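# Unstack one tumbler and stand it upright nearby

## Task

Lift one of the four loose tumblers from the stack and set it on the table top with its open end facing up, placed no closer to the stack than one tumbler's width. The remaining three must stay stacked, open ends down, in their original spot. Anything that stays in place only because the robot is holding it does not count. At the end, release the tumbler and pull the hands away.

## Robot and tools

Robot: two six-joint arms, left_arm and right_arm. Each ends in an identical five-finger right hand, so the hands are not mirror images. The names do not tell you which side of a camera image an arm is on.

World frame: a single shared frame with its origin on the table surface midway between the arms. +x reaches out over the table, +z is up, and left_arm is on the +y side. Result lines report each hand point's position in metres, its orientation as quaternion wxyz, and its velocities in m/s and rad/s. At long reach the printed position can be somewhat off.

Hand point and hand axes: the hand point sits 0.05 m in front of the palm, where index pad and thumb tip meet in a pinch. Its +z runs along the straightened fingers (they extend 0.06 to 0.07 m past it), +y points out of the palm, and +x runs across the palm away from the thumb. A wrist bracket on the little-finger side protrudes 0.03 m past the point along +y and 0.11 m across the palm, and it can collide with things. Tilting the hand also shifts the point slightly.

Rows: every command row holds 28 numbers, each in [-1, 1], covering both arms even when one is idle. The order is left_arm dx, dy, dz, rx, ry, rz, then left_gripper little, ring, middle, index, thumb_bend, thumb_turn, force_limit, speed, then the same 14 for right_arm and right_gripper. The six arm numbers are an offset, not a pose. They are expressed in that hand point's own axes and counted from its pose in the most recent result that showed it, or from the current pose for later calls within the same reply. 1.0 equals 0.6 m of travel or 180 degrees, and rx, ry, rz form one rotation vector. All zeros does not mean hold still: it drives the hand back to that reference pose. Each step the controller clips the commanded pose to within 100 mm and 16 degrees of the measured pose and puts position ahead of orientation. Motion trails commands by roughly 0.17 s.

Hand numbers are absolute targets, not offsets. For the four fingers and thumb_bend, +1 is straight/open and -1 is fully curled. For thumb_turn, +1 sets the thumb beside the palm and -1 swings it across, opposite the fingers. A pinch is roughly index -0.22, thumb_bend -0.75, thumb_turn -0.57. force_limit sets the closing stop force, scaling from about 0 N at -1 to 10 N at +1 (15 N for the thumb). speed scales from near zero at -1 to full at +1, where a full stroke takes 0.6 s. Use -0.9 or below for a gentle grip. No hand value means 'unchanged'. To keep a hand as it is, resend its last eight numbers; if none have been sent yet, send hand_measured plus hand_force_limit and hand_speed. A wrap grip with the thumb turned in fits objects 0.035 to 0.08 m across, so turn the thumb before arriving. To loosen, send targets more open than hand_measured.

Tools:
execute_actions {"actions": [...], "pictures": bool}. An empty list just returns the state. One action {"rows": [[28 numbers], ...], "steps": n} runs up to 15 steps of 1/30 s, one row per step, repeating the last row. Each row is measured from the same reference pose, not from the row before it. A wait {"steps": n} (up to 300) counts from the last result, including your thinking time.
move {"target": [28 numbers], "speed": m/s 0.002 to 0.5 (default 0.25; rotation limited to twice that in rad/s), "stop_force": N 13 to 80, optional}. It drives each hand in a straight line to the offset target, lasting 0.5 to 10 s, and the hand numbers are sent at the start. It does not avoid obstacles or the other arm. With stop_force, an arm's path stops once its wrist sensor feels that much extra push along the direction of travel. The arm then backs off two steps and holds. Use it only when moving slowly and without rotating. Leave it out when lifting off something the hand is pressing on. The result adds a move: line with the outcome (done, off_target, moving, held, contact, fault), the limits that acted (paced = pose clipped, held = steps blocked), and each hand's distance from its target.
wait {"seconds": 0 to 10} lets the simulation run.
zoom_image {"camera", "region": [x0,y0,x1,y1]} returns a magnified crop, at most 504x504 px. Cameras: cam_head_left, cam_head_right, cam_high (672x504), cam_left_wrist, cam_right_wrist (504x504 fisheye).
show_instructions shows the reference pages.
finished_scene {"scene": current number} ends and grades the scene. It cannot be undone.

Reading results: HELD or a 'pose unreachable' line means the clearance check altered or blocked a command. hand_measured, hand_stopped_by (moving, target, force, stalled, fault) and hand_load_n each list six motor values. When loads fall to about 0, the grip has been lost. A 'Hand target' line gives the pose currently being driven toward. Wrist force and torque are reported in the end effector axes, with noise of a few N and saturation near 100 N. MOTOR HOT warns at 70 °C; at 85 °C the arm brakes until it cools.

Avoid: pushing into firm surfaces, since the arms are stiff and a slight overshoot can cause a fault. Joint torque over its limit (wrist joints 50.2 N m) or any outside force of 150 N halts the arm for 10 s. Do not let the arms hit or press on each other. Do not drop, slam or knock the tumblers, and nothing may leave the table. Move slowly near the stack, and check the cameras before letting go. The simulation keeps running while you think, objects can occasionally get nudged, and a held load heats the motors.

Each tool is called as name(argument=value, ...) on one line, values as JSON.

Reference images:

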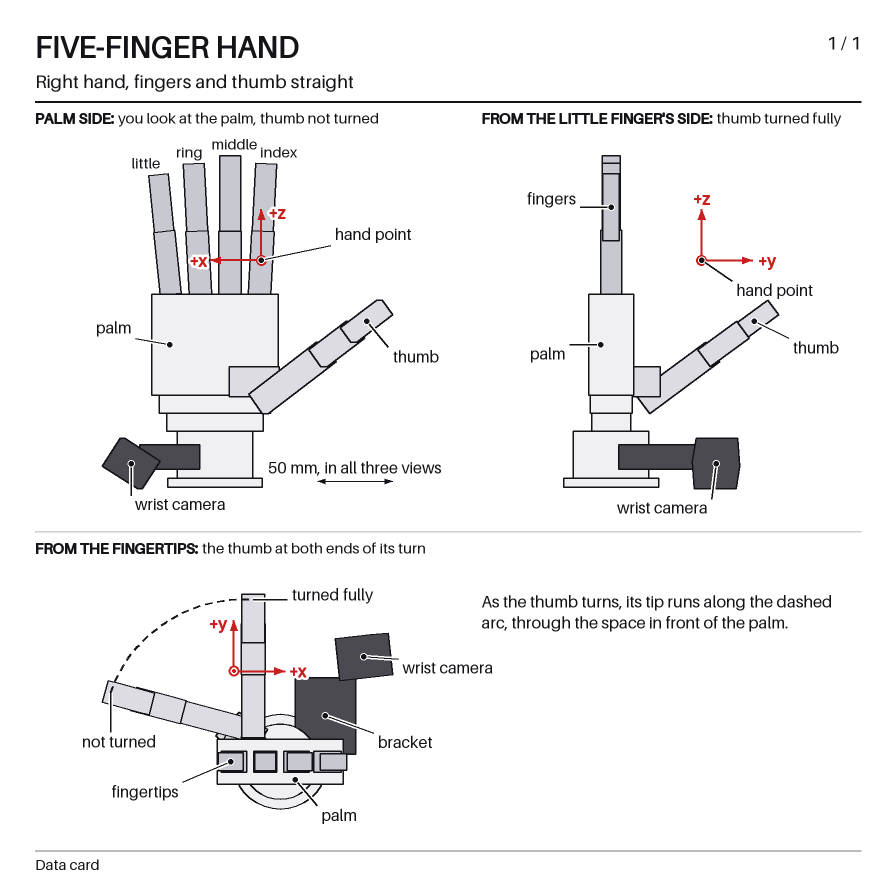

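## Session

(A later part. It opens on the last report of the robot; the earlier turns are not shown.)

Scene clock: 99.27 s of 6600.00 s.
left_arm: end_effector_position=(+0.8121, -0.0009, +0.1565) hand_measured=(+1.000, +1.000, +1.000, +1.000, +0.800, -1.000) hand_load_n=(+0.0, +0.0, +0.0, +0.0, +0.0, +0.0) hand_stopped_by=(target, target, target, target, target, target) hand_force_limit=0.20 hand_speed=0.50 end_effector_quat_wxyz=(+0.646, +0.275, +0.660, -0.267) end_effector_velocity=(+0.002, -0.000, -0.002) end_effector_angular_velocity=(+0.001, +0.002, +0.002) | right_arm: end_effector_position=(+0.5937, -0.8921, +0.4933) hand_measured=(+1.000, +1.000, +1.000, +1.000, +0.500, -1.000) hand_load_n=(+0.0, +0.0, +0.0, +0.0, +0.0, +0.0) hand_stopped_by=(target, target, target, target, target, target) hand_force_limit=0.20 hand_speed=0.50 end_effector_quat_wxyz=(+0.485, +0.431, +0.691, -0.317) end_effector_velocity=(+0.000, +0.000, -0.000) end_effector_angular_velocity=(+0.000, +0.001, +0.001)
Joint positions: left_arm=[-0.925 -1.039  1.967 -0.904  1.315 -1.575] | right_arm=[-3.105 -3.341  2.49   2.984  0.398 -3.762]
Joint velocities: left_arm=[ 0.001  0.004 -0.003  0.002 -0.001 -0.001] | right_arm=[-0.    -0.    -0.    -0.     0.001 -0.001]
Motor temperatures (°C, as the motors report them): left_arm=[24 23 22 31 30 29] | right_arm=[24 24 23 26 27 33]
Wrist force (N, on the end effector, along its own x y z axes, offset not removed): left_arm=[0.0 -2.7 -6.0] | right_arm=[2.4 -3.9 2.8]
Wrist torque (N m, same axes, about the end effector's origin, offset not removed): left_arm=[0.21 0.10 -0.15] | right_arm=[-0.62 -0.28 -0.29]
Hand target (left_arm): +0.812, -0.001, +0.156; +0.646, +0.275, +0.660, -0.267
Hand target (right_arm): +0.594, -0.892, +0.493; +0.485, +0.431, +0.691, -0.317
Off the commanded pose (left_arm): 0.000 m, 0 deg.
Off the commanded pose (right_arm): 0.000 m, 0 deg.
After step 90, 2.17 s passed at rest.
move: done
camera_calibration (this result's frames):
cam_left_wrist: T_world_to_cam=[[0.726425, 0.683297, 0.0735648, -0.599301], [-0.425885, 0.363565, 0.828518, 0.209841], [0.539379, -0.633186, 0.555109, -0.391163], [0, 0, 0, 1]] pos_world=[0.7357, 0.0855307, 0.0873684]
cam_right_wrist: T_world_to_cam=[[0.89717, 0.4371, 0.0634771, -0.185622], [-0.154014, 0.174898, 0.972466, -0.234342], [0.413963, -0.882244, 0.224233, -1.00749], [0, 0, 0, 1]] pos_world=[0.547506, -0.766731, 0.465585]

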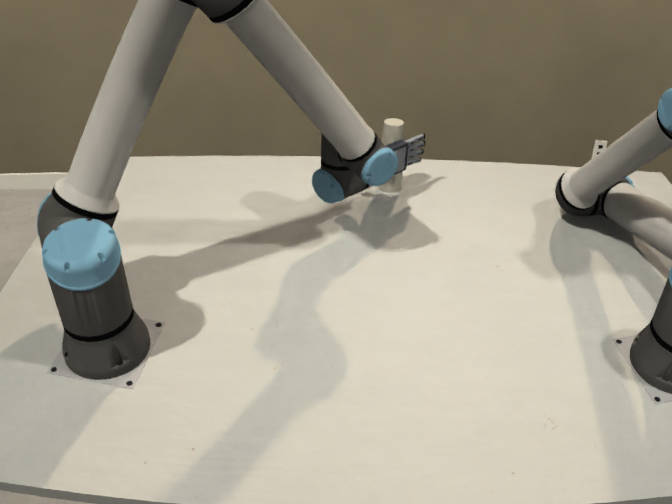

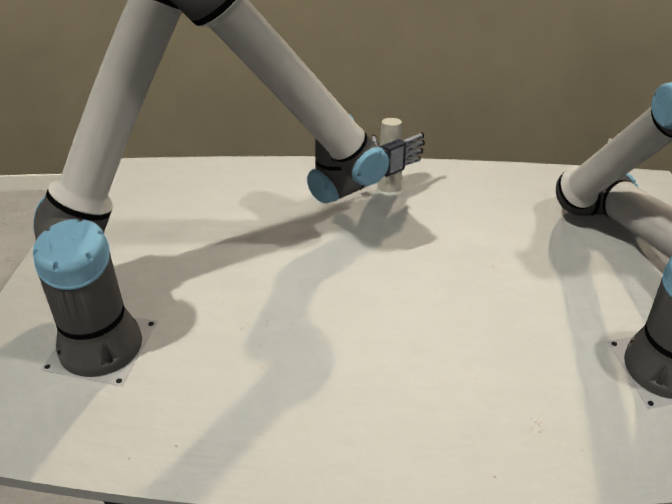

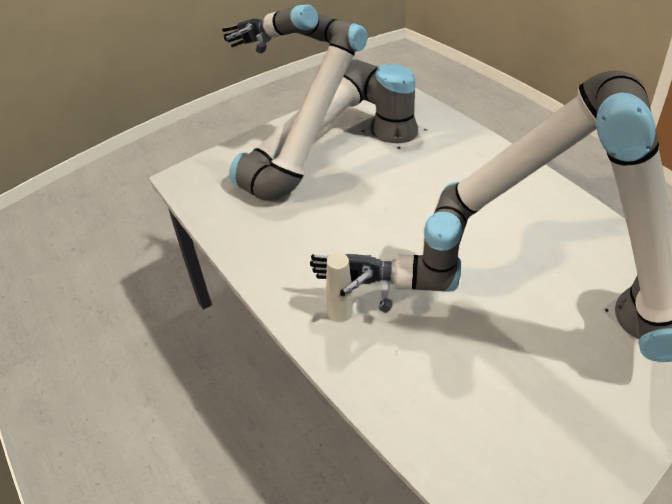

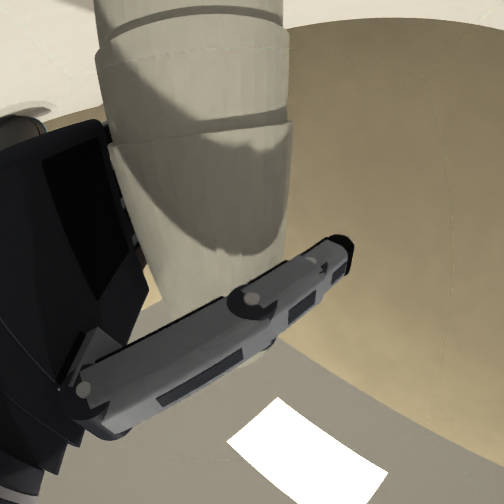

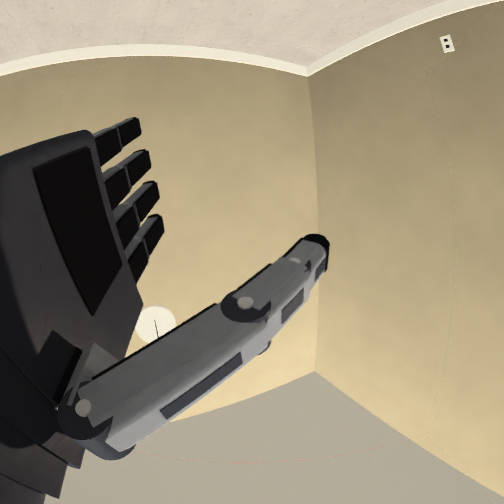

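move(target=[0,0,0,0,0,0,1,-1,-1,-1,-1,-1,0.2,-0.3,0,0,0,0,0,0,1,1,1,1,0.5,-1,0.2,0.5])

move(target=[-0.25,0,0,0,0,0,1,-1,-1,-1,-1,-1,0.2,-0.3,0,0,0,0,0,0,1,1,1,1,0.5,-1,0.2,0.5], speed=0.06)

Scene clock: 104.57 s of 6600.00 s.
left_arm: end_effector_position=(+0.8121, -0.0010, +0.1566) hand_measured=(+1.000, +0.154, +0.112, +0.046, +0.282, -1.000) hand_load_n=(+0.0, +5.0, +3.0, +12.0, +18.0, +3.0) hand_stopped_by=(target, force, force, force, force, target) hand_force_limit=0.20 hand_speed=-0.30 end_effector_quat_wxyz=(+0.646, +0.275, +0.660, -0.267) end_effector_velocity=(+0.001, +0.002, -0.001) end_effector_angular_velocity=(+0.001, -0.000, +0.004) | right_arm: end_effector_position=(+0.5937, -0.8921, +0.4933) hand_measured=(+1.000, +1.000, +1.000, +1.000, +0.500, -1.000) hand_load_n=(+0.0, +0.0, +0.0, +0.0, +0.0, +0.0) hand_stopped_by=(target, target, target, target, target, target) hand_force_limit=0.20 hand_speed=0.50 end_effector_quat_wxyz=(+0.485, +0.431, +0.691, -0.317) end_effector_velocity=(-0.000, -0.000, -0.000) end_effector_angular_velocity=(-0.000, +0.000, +0.000)
Joint positions: left_arm=[-0.925 -1.039  1.967 -0.904  1.315 -1.575] | right_arm=[-3.105 -3.341  2.49   2.984  0.398 -3.762]
Joint velocities: left_arm=[ 0.002  0.001  0.001 -0.001 -0.002  0.001] | right_arm=[-0.    -0.     0.     0.    -0.    -0.001]
Motor temperatures (°C, as the motors report them): left_arm=[24 23 22 31 30 29] | right_arm=[24 24 23 26 27 33]
Wrist force (N, on the end effector, along its own x y z axes, offset not removed): left_arm=[-1.0 -3.8 -1.4] | right_arm=[6.2 -1.3 -0.7]
Wrist torque (N m, same axes, about the end effector's origin, offset not removed): left_arm=[-0.07 -0.20 -0.06] | right_arm=[0.19 -0.85 0.12]
Hand target (left_arm): +0.812, -0.001, +0.157; +0.646, +0.275, +0.660, -0.267
Hand target (right_arm): +0.594, -0.892, +0.493; +0.485, +0.431, +0.691, -0.317
Off the commanded pose (left_arm): 0.000 m, 0 deg.
Off the commanded pose (right_arm): 0.000 m, 0 deg.
After step 90, 1.20 s passed at rest.
move: done
camera_calibration (this result's frames):
cam_left_wrist: T_world_to_cam=[[0.726475, 0.683246, 0.0735502, -0.59932], [-0.425882, 0.363642, 0.828486, 0.209833], [0.539314, -0.633198, 0.555159, -0.391154], [0, 0, 0, 1]] pos_world=[0.735709, 0.0855012, 0.087389]
cam_right_wrist: T_world_to_cam=[[0.89717, 0.4371, 0.0634771, -0.185622], [-0.154014, 0.174897, 0.972466, -0.234343], [0.413963, -0.882244, 0.224232, -1.00749], [0, 0, 0, 1]] pos_world=[0.547506, -0.766731, 0.465585]

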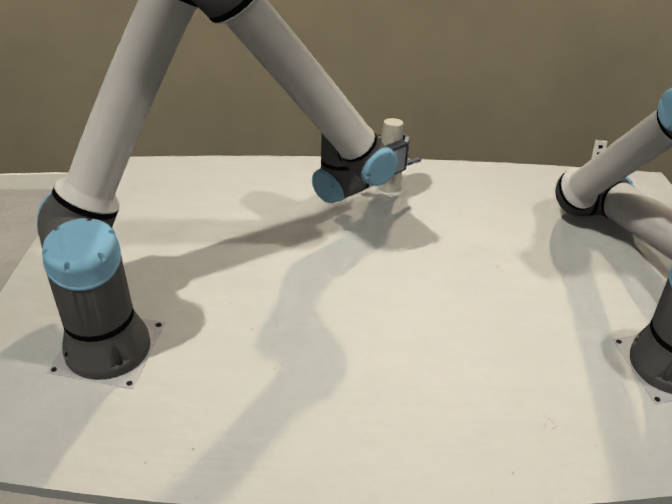

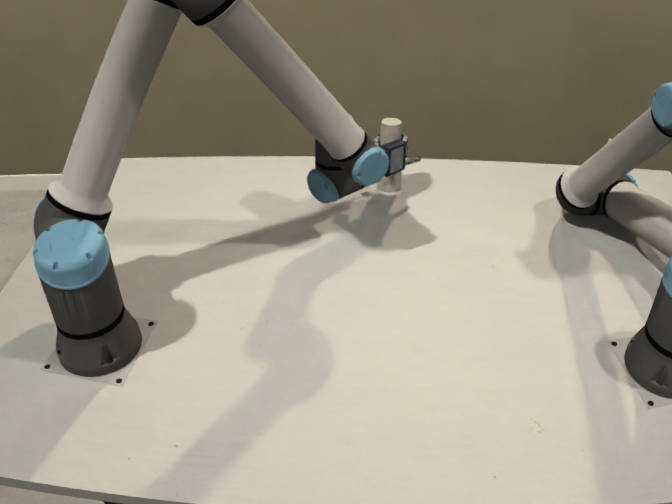

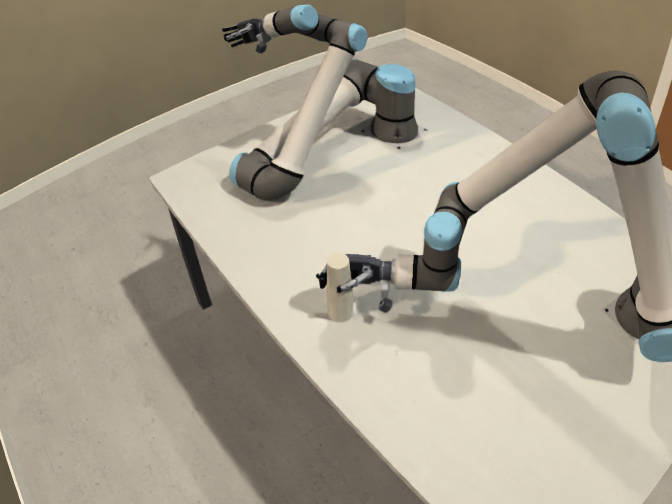

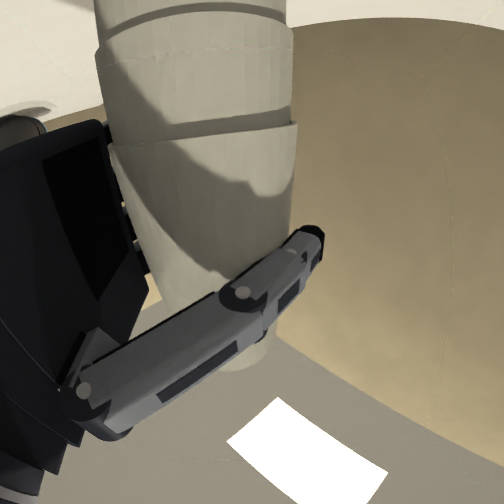

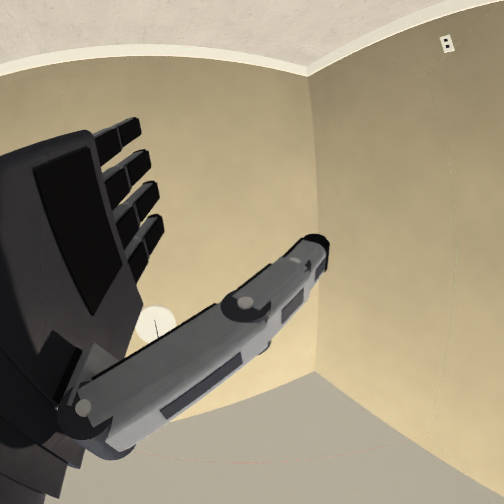

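Scene clock: 107.50 s of 6600.00 s.
left_arm: end_effector_position=(+0.8144, -0.0037, +0.3063) hand_measured=(+1.000, +0.154, +0.112, +0.046, +0.282, -1.000) hand_load_n=(+0.0, +4.5, +3.0, +12.0, +18.0, +3.0) hand_stopped_by=(target, force, force, force, force, target) hand_force_limit=0.20 hand_speed=-0.30 end_effector_quat_wxyz=(+0.646, +0.275, +0.660, -0.267) end_effector_velocity=(+0.000, -0.000, +0.002) end_effector_angular_velocity=(+0.000, -0.001, +0.001) | right_arm: end_effector_position=(+0.5937, -0.8921, +0.4933) hand_measured=(+1.000, +1.000, +1.000, +1.000, +0.500, -1.000) hand_load_n=(+0.0, +0.0, +0.0, +0.0, +0.0, +0.0) hand_stopped_by=(target, target, target, target, target, target) hand_force_limit=0.20 hand_speed=0.50 end_effector_quat_wxyz=(+0.485, +0.431, +0.691, -0.317) end_effector_velocity=(-0.000, -0.000, -0.000) end_effector_angular_velocity=(+0.001, -0.001, -0.000)
Joint positions: left_arm=[-0.924 -1.222  1.893 -0.647  1.316 -1.575] | right_arm=[-3.105 -3.341  2.49   2.984  0.398 -3.762]
Joint velocities: left_arm=[-0.001 -0.002 -0.002  0.004 -0.002  0.001] | right_arm=[-0.    -0.     0.     0.     0.001  0.002]
Motor temperatures (°C, as the motors report them): left_arm=[24 23 22 31 30 29] | right_arm=[24 24 23 26 27 33]
Wrist force (N, on the end effector, along its own x y z axes, offset not removed): left_arm=[-2.5 -3.0 -5.6] | right_arm=[-1.0 0.2 -1.9]
Wrist torque (N m, same axes, about the end effector's origin, offset not removed): left_arm=[0.16 0.52 -0.20] | right_arm=[0.45 0.45 -0.20]
Hand target (left_arm): +0.814, -0.004, +0.307; +0.646, +0.275, +0.660, -0.267
Hand target (right_arm): +0.594, -0.892, +0.493; +0.485, +0.431, +0.691, -0.317
Off the commanded pose (left_arm): 0.000 m, 0 deg.
Off the commanded pose (right_arm): 0.000 m, 0 deg.
move: done
camera_calibration (this result's frames):
cam_left_wrist: T_world_to_cam=[[0.726472, 0.683239, 0.073636, -0.610188], [-0.425936, 0.363599, 0.828477, 0.0877583], [0.539274, -0.63323, 0.555161, -0.477229], [0, 0, 0, 1]] pos_world=[0.738021, 0.0828, 0.237165]
cam_right_wrist: T_world_to_cam=[[0.89717, 0.4371, 0.0634774, -0.185622], [-0.154015, 0.174897, 0.972466, -0.234343], [0.413963, -0.882244, 0.224233, -1.00749], [0, 0, 0, 1]] pos_world=[0.547506, -0.766731, 0.465585]

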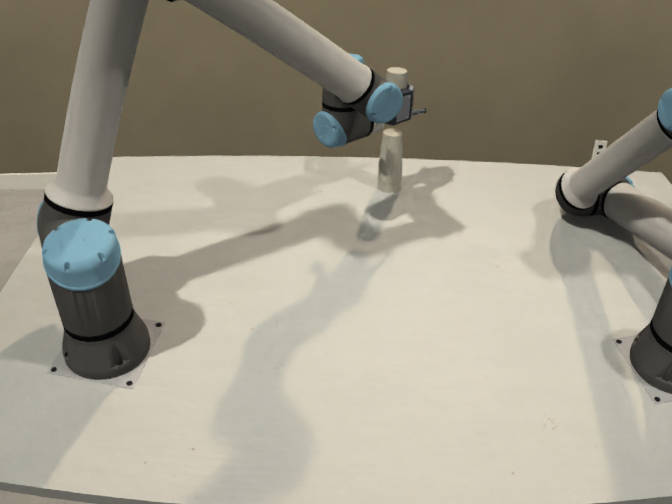

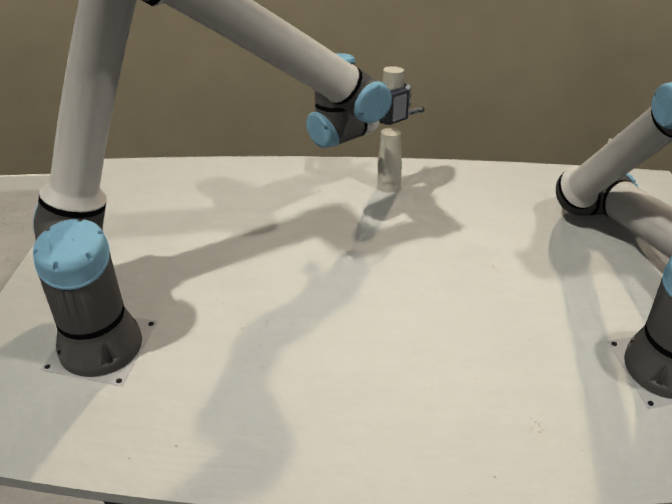

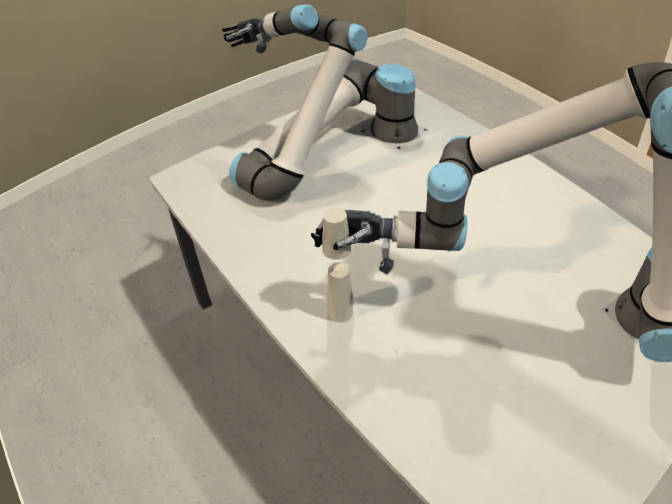

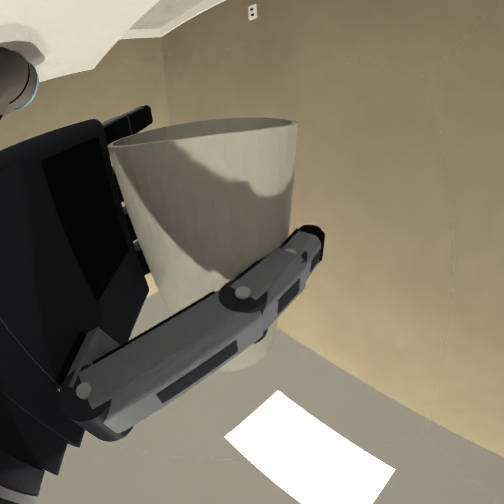

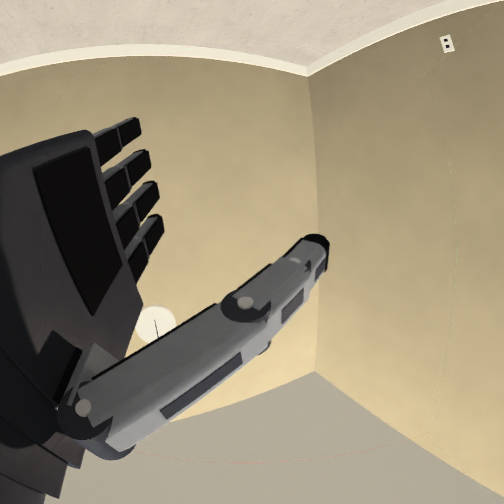

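move(target=[0,0,-0.35,0,0,0,1,-1,-1,-1,-1,-1,0.2,-0.3,0,0,0,0,0,0,1,1,1,1,0.5,-1,0.2,0.5], speed=0.15)

move(target=[0,0,0,0,0,0.5,1,-1,-1,-1,-1,-1,0.2,-0.3,0,0,0,0,0,0,1,1,1,1,0.5,-1,0.2,0.5], speed=0.3)

move(target=[0,0,0,0,0,0.5,1,-1,-1,-1,-1,-1,0.2,-0.3,0,0,0,0,0,0,1,1,1,1,0.5,-1,0.2,0.5], speed=0.3)

move(target=[-0.4,0,0,0,0,0,1,-1,-1,-1,-1,-1,0.2,-0.3,0,0,0,0,0,0,1,1,1,1,0.5,-1,0.2,0.5], speed=0.1)

Scene clock: 116.50 s of 6600.00 s.
left_arm: end_effector_position=(+0.6663, +0.1448, +0.3113) hand_measured=(+1.000, +0.154, +0.112, +0.046, +0.282, -1.000) hand_load_n=(+0.0, +4.5, +3.0, +12.0, +18.0, +3.0) hand_stopped_by=(target, force, force, force, force, target) hand_force_limit=0.20 hand_speed=-0.30 end_effector_quat_wxyz=(+0.646, +0.275, +0.660, -0.267) end_effector_velocity=(-0.002, +0.001, -0.000) end_effector_angular_velocity=(+0.001, +0.000, -0.001) | right_arm: end_effector_position=(+0.5937, -0.8921, +0.4933) hand_measured=(+1.000, +1.000, +1.000, +1.000, +0.500, -1.000) hand_load_n=(+0.0, +0.0, +0.0, +0.0, +0.0, +0.0) hand_stopped_by=(target, target, target, target, target, target) hand_force_limit=0.20 hand_speed=0.50 end_effector_quat_wxyz=(+0.485, +0.431, +0.691, -0.317) end_effector_velocity=(-0.000, -0.000, +0.000) end_effector_angular_velocity=(-0.000, -0.002, -0.001)
Joint positions: left_arm=[-1.044 -1.545  2.289 -0.719  1.196 -1.578] | right_arm=[-3.105 -3.341  2.49   2.984  0.398 -3.762]
Joint velocities: left_arm=[-0.002 -0.004  0.004  0.    -0.001 -0.   ] | right_arm=[-0.    -0.     0.001  0.    -0.001  0.001]
Motor temperatures (°C, as the motors report them): left_arm=[24 23 22 31 30 29] | right_arm=[24 24 23 26 27 33]
Wrist force (N, on the end effector, along its own x y z axes, offset not removed): left_arm=[0.6 -3.4 -1.4] | right_arm=[4.5 -5.7 -3.5]
Wrist torque (N m, same axes, about the end effector's origin, offset not removed): left_arm=[-0.11 -0.15 0.00] | right_arm=[-0.53 -0.13 -0.14]
Hand target (left_arm): +0.666, +0.145, +0.311; +0.646, +0.275, +0.660, -0.267
Hand target (right_arm): +0.594, -0.892, +0.493; +0.485, +0.431, +0.691, -0.317
Off the commanded pose (left_arm): 0.000 m, 0 deg.
Off the commanded pose (right_arm): 0.000 m, 0 deg.
After step 90, 4.03 s passed at rest.
move: done
camera_calibration (this result's frames):
cam_left_wrist: T_world_to_cam=[[0.726485, 0.683229, 0.0736053, -0.604381], [-0.425918, 0.363631, 0.828472, -0.0334513], [0.539271, -0.633222, 0.555172, -0.306133], [0, 0, 0, 1]] pos_world=[0.589915, 0.231245, 0.242156]
cam_right_wrist: T_world_to_cam=[[0.89717, 0.4371, 0.0634773, -0.185622], [-0.154015, 0.174898, 0.972466, -0.234342], [0.413963, -0.882244, 0.224233, -1.00749], [0, 0, 0, 1]] pos_world=[0.547506, -0.766731, 0.465585]

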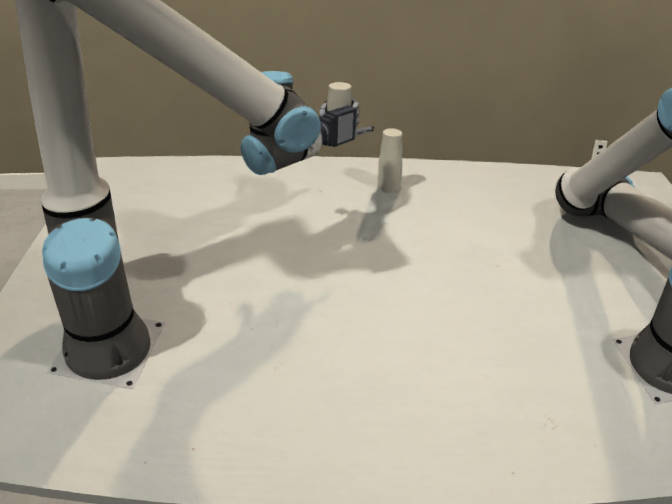

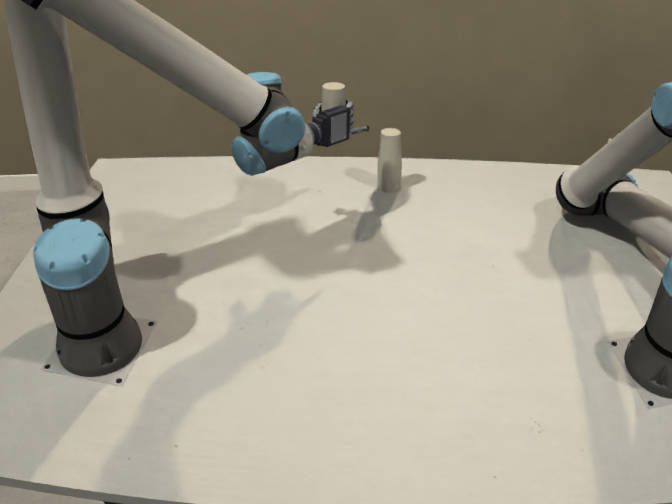

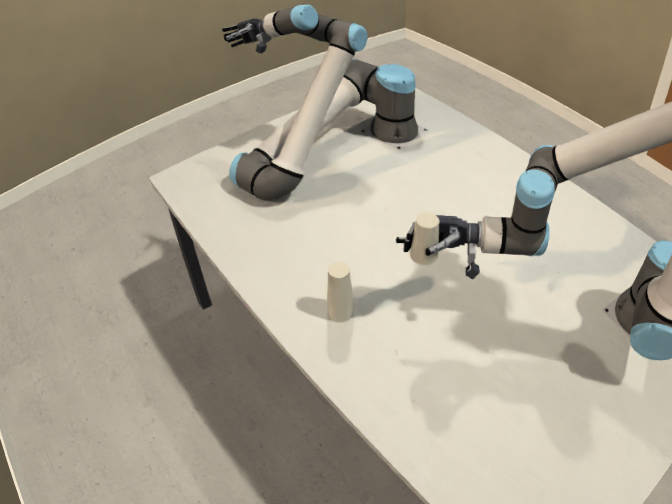

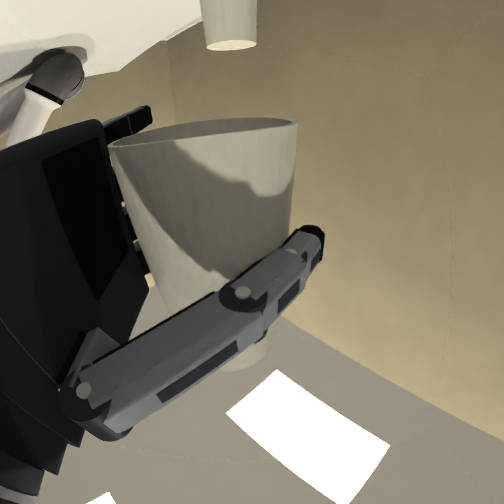

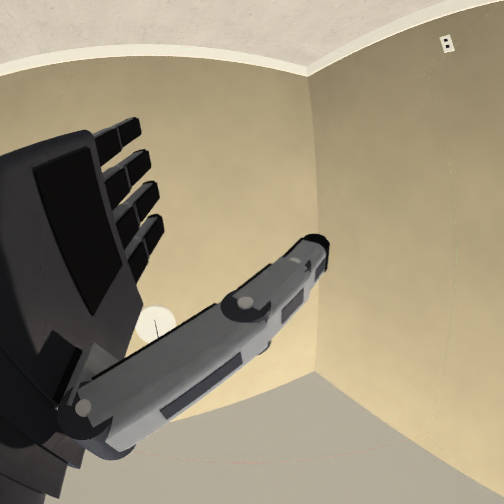

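Scene clock: 119.70 s of 6600.00 s.
left_arm: end_effector_position=(+0.6663, +0.1449, +0.3113) hand_measured=(+1.000, +0.154, +0.112, +0.046, +0.282, -1.000) hand_load_n=(+0.0, +4.5, +3.0, +12.0, +18.0, +3.0) hand_stopped_by=(target, force, force, force, force, target) hand_force_limit=0.20 hand_speed=-0.30 end_effector_quat_wxyz=(+0.646, +0.661, +0.273, +0.267) end_effector_velocity=(+0.000, -0.000, -0.000) end_effector_angular_velocity=(+0.008, -0.007, -0.001) | right_arm: end_effector_position=(+0.5937, -0.8921, +0.4933) hand_measured=(+1.000, +1.000, +1.000, +1.000, +0.500, -1.000) hand_load_n=(+0.0, +0.0, +0.0, +0.0, +0.0, +0.0) hand_stopped_by=(target, target, target, target, target, target) hand_force_limit=0.20 hand_speed=0.50 end_effector_quat_wxyz=(+0.485, +0.431, +0.691, -0.317) end_effector_velocity=(-0.000, -0.000, -0.000) end_effector_angular_velocity=(-0.001, +0.002, +0.001)
Joint positions: left_arm=[-0.844 -1.486  2.297 -0.787  1.396 -0.003] | right_arm=[-3.105 -3.341  2.49   2.984  0.398 -3.762]
Joint velocities: left_arm=[ 0.002  0.    -0.001  0.001  0.004  0.011] | right_arm=[-0.     0.     0.    -0.     0.    -0.002]
Motor temperatures (°C, as the motors report them): left_arm=[24 23 22 31 30 29] | right_arm=[24 24 23 26 27 33]
Wrist force (N, on the end effector, along its own x y z axes, offset not removed): left_arm=[-0.8 -4.5 -1.4] | right_arm=[3.8 0.3 -3.2]
Wrist torque (N m, same axes, about the end effector's origin, offset not removed): left_arm=[-0.35 0.12 -0.15] | right_arm=[0.47 -0.39 -0.12]
Hand target (left_arm): +0.666, +0.145, +0.311; +0.646, +0.661, +0.272, +0.268
Hand target (right_arm): +0.594, -0.892, +0.493; +0.485, +0.431, +0.691, -0.317
Off the commanded pose (left_arm): 0.000 m, 0 deg.
Off the commanded pose (right_arm): 0.000 m, 0 deg.
move: done
camera_calibration (this result's frames):
cam_left_wrist: T_world_to_cam=[[-0.016605, -0.086831, 0.996085, -0.284861], [-0.985627, -0.166086, -0.0309088, 0.683739], [0.168119, -0.982281, -0.0828251, 0.19042], [0, 0, 0, 1]] pos_world=[0.637168, 0.275871, 0.320651]
cam_right_wrist: T_world_to_cam=[[0.89717, 0.4371, 0.0634772, -0.185622], [-0.154014, 0.174897, 0.972466, -0.234343], [0.413963, -0.882244, 0.224232, -1.00749], [0, 0, 0, 1]] pos_world=[0.547506, -0.766731, 0.465585]

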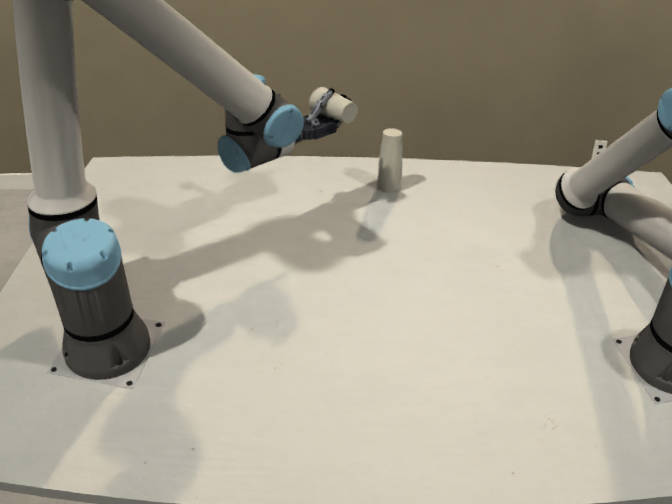

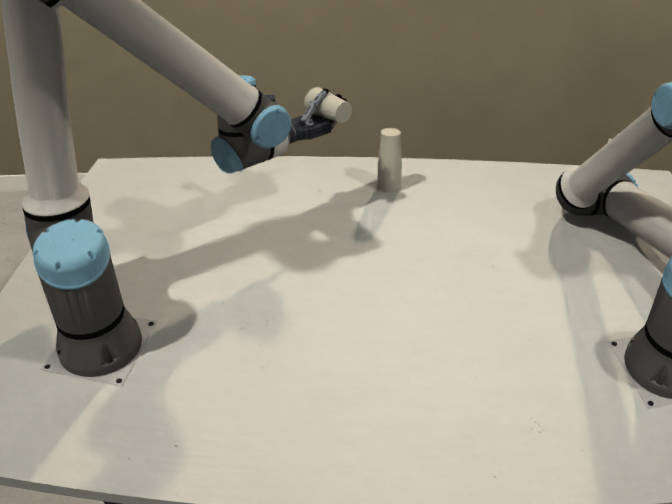

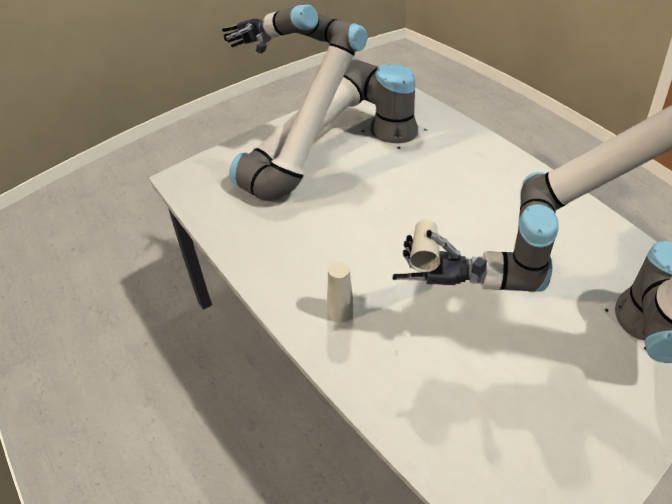

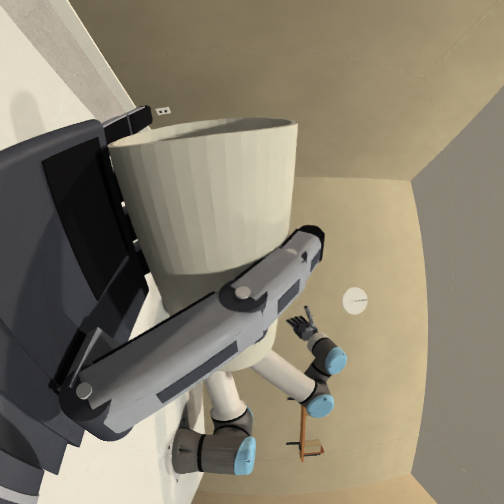

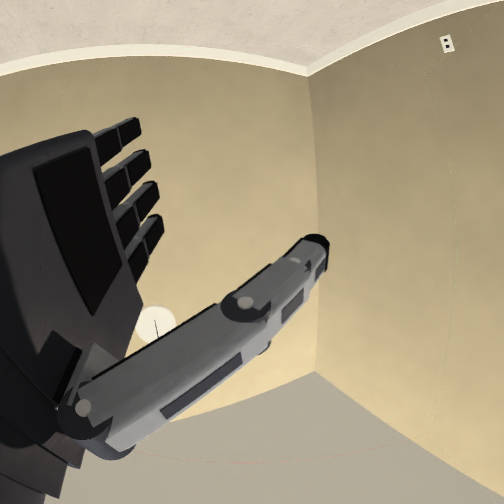

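Scene clock: 122.90 s of 6600.00 s.
left_arm: end_effector_position=(+0.6664, +0.1449, +0.3113) hand_measured=(+1.000, +0.154, +0.112, +0.046, +0.282, -1.000) hand_load_n=(+0.0, +4.5, +3.0, +12.0, +18.0, +3.5) hand_stopped_by=(target, force, force, force, force, target) hand_force_limit=0.20 hand_speed=-0.30 end_effector_quat_wxyz=(+0.268, +0.661, -0.274, +0.645) end_effector_velocity=(-0.000, +0.001, -0.001) end_effector_angular_velocity=(+0.010, -0.007, +0.001) | right_arm: end_effector_position=(+0.5937, -0.8921, +0.4933) hand_measured=(+1.000, +1.000, +1.000, +1.000, +0.500, -1.000) hand_load_n=(+0.0, +0.0, +0.0, +0.0, +0.0, +0.0) hand_stopped_by=(target, target, target, target, target, target) hand_force_limit=0.20 hand_speed=0.50 end_effector_quat_wxyz=(+0.485, +0.431, +0.691, -0.317) end_effector_velocity=(-0.000, +0.000, -0.000) end_effector_angular_velocity=(-0.001, +0.001, +0.001)
Joint positions: left_arm=[-0.778 -1.595  2.2   -0.582  1.461  1.568] | right_arm=[-3.105 -3.341  2.49   2.984  0.398 -3.762]
Joint velocities: left_arm=[-0.001 -0.001  0.001  0.002 -0.002  0.011] | right_arm=[ 0.     0.     0.     0.     0.    -0.002]
Motor temperatures (°C, as the motors report them): left_arm=[24 23 22 31 30 29] | right_arm=[24 24 23 26 27 33]
Wrist force (N, on the end effector, along its own x y z axes, offset not removed): left_arm=[-1.2 -3.6 -1.0] | right_arm=[-1.0 -2.1 -2.4]
Wrist torque (N m, same axes, about the end effector's origin, offset not removed): left_arm=[-0.12 0.02 -0.11] | right_arm=[0.04 0.48 -0.35]
Hand target (left_arm): +0.666, +0.145, +0.311; +0.268, +0.660, -0.275, +0.646
Hand target (right_arm): +0.594, -0.892, +0.493; +0.485, +0.431, +0.691, -0.317
Off the commanded pose (left_arm): 0.000 m, 0 deg.
Off the commanded pose (right_arm): 0.000 m, 0 deg.
move: done
camera_calibration (this result's frames):
cam_left_wrist: T_world_to_cam=[[-0.68857, -0.721545, -0.072422, 0.587482], [-0.389775, 0.452469, -0.802089, 0.437157], [0.611512, -0.524066, -0.592797, -0.0127007], [0, 0, 0, 1]] pos_world=[0.582682, 0.219438, 0.385657]
cam_right_wrist: T_world_to_cam=[[0.89717, 0.4371, 0.0634771, -0.185622], [-0.154014, 0.174898, 0.972466, -0.234342], [0.413963, -0.882244, 0.224233, -1.00749], [0, 0, 0, 1]] pos_world=[0.547506, -0.766731, 0.465585]

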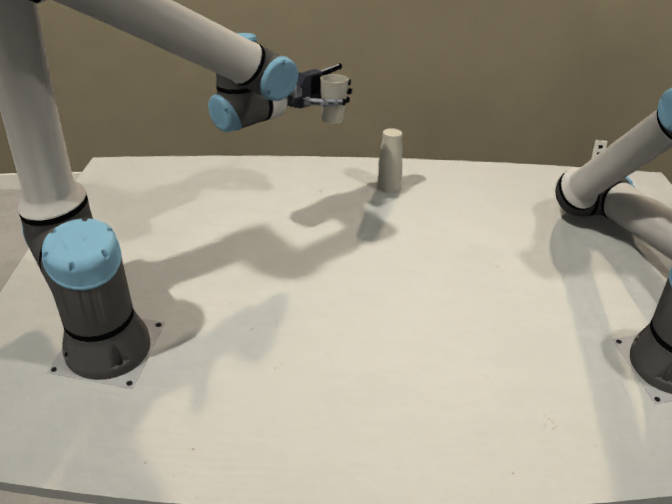

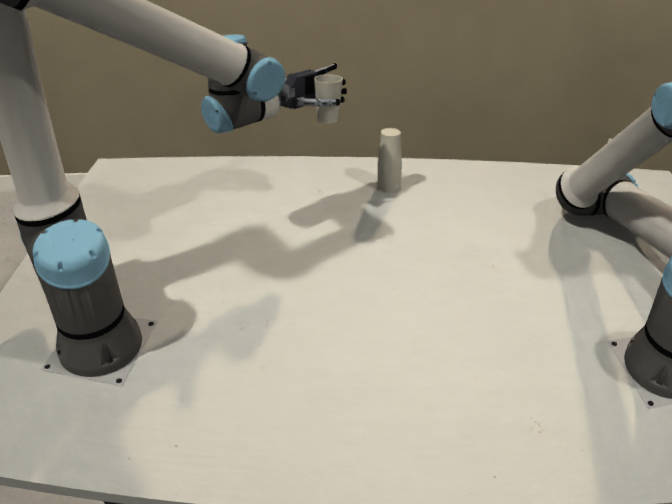

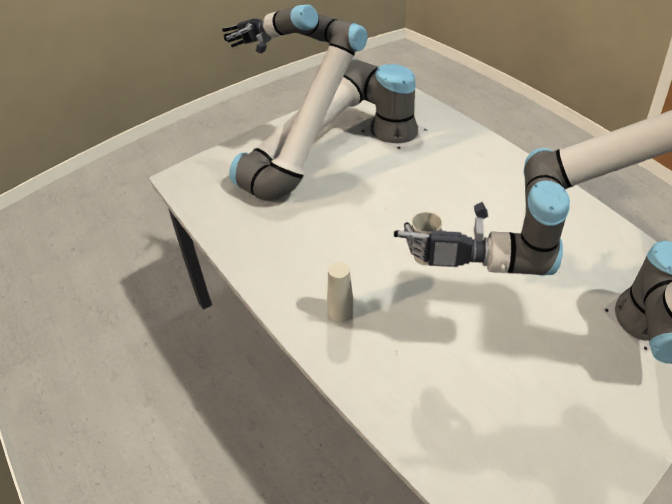

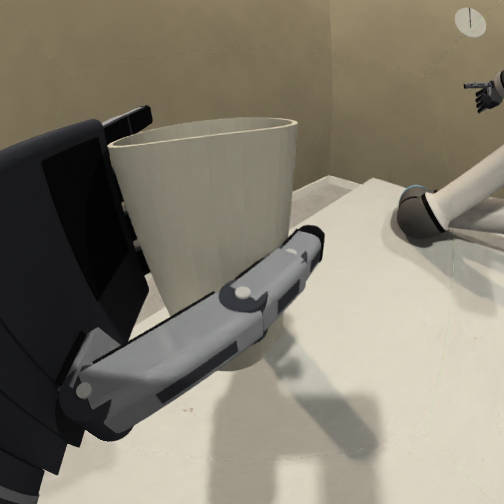

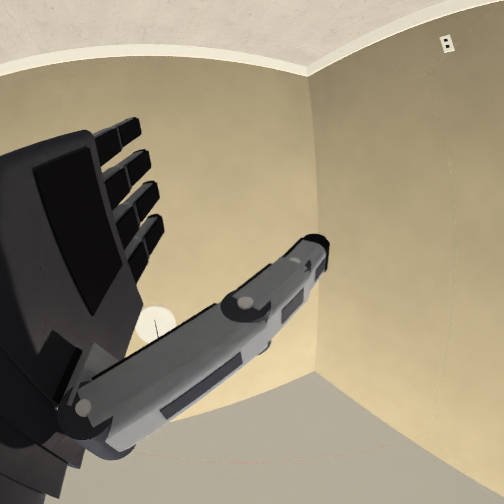

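Scene clock: 125.80 s of 6600.00 s.
left_arm: end_effector_position=(+0.6623, +0.1488, +0.0715) hand_measured=(+1.000, +0.154, +0.112, +0.046, +0.282, -1.000) hand_load_n=(+0.0, +4.5, +3.0, +12.0, +18.0, +3.5) hand_stopped_by=(target, force, force, force, force, target) hand_force_limit=0.20 hand_speed=-0.30 end_effector_quat_wxyz=(+0.268, +0.661, -0.274, +0.645) end_effector_velocity=(+0.001, -0.001, -0.002) end_effector_angular_velocity=(-0.002, -0.002, +0.000) | right_arm: end_effector_position=(+0.5937, -0.8921, +0.4933) hand_measured=(+1.000, +1.000, +1.000, +1.000, +0.500, -1.000) hand_load_n=(+0.0, +0.0, +0.0, +0.0, +0.0, +0.0) hand_stopped_by=(target, target, target, target, target, target) hand_force_limit=0.20 hand_speed=0.50 end_effector_quat_wxyz=(+0.485, +0.431, +0.691, -0.317) end_effector_velocity=(-0.000, +0.000, -0.000) end_effector_angular_velocity=(+0.001, -0.001, -0.000)
Joint positions: left_arm=[-0.78  -1.202  2.362 -1.137  1.46   1.568] | right_arm=[-3.105 -3.341  2.49   2.984  0.398 -3.762]
Joint velocities: left_arm=[ 0.     0.006 -0.002 -0.006  0.     0.   ] | right_arm=[ 0.    -0.     0.001 -0.     0.     0.001]
Motor temperatures (°C, as the motors report them): left_arm=[24 23 22 31 30 29] | right_arm=[24 24 23 26 27 33]
Wrist force (N, on the end effector, along its own x y z axes, offset not removed): left_arm=[0.0 -3.4 -1.3] | right_arm=[3.7 -0.5 -3.8]
Wrist torque (N m, same axes, about the end effector's origin, offset not removed): left_arm=[-0.14 -0.12 0.04] | right_arm=[0.43 -0.34 0.02]
Hand target (left_arm): +0.662, +0.149, +0.071; +0.268, +0.661, -0.274, +0.645
Hand target (right_arm): +0.594, -0.892, +0.493; +0.485, +0.431, +0.691, -0.317
Off the commanded pose (left_arm): 0.000 m, 0 deg.
Off the commanded pose (right_arm): 0.000 m, 0 deg.
move: done
camera_calibration (this result's frames):
cam_left_wrist: T_world_to_cam=[[-0.688581, -0.721534, -0.0724301, 0.570095], [-0.389798, 0.452509, -0.802056, 0.241491], [0.611485, -0.524047, -0.592841, -0.150227], [0, 0, 0, 1]] pos_world=[0.578551, 0.22334, 0.14592]
cam_right_wrist: T_world_to_cam=[[0.89717, 0.4371, 0.0634772, -0.185622], [-0.154014, 0.174898, 0.972466, -0.234342], [0.413963, -0.882244, 0.224233, -1.00749], [0, 0, 0, 1]] pos_world=[0.547506, -0.766731, 0.465585]

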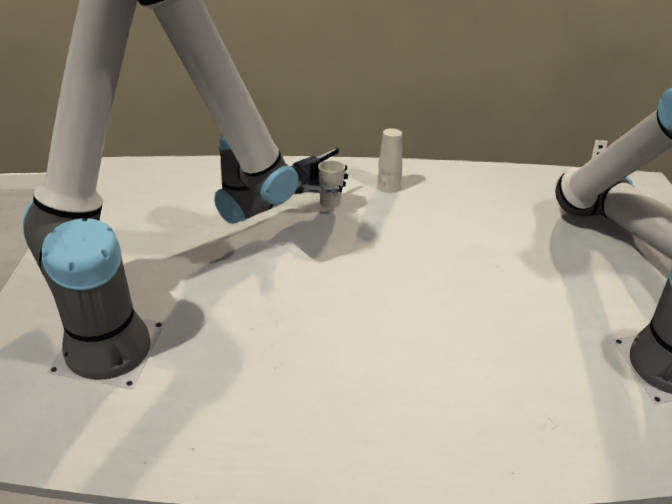

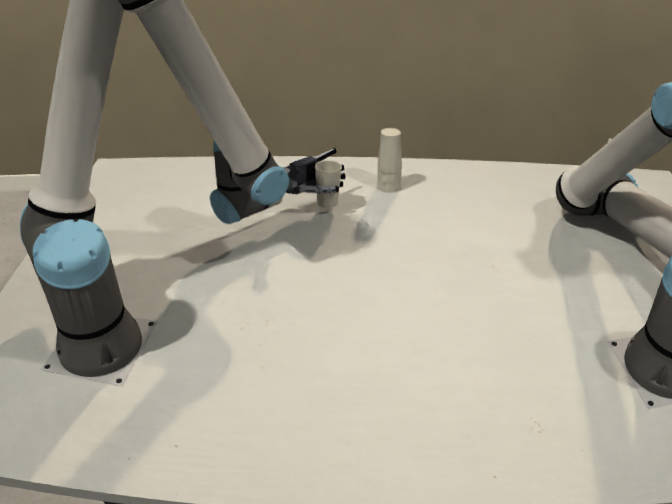

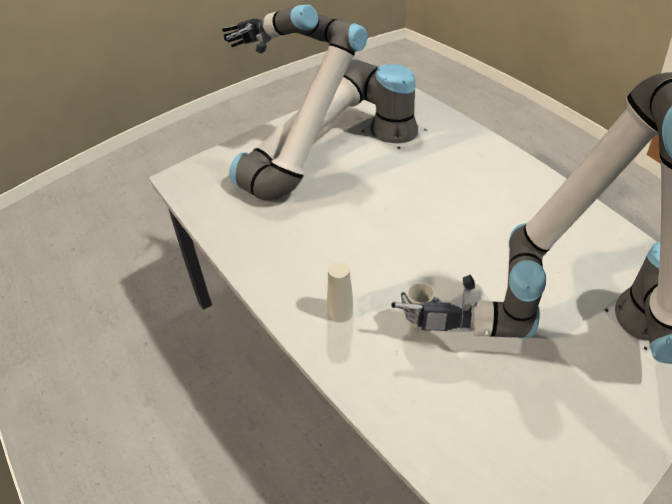

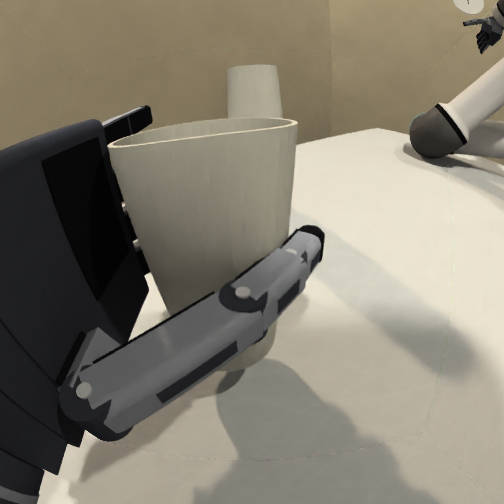

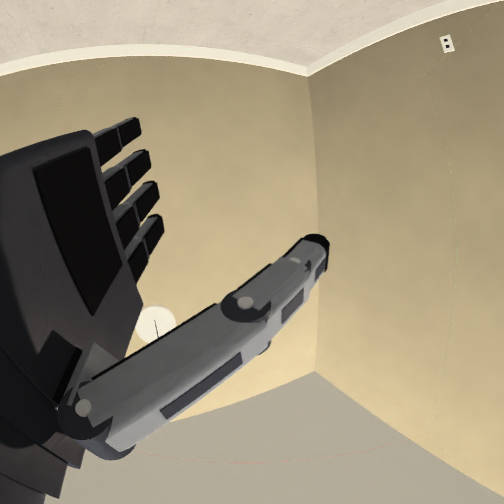

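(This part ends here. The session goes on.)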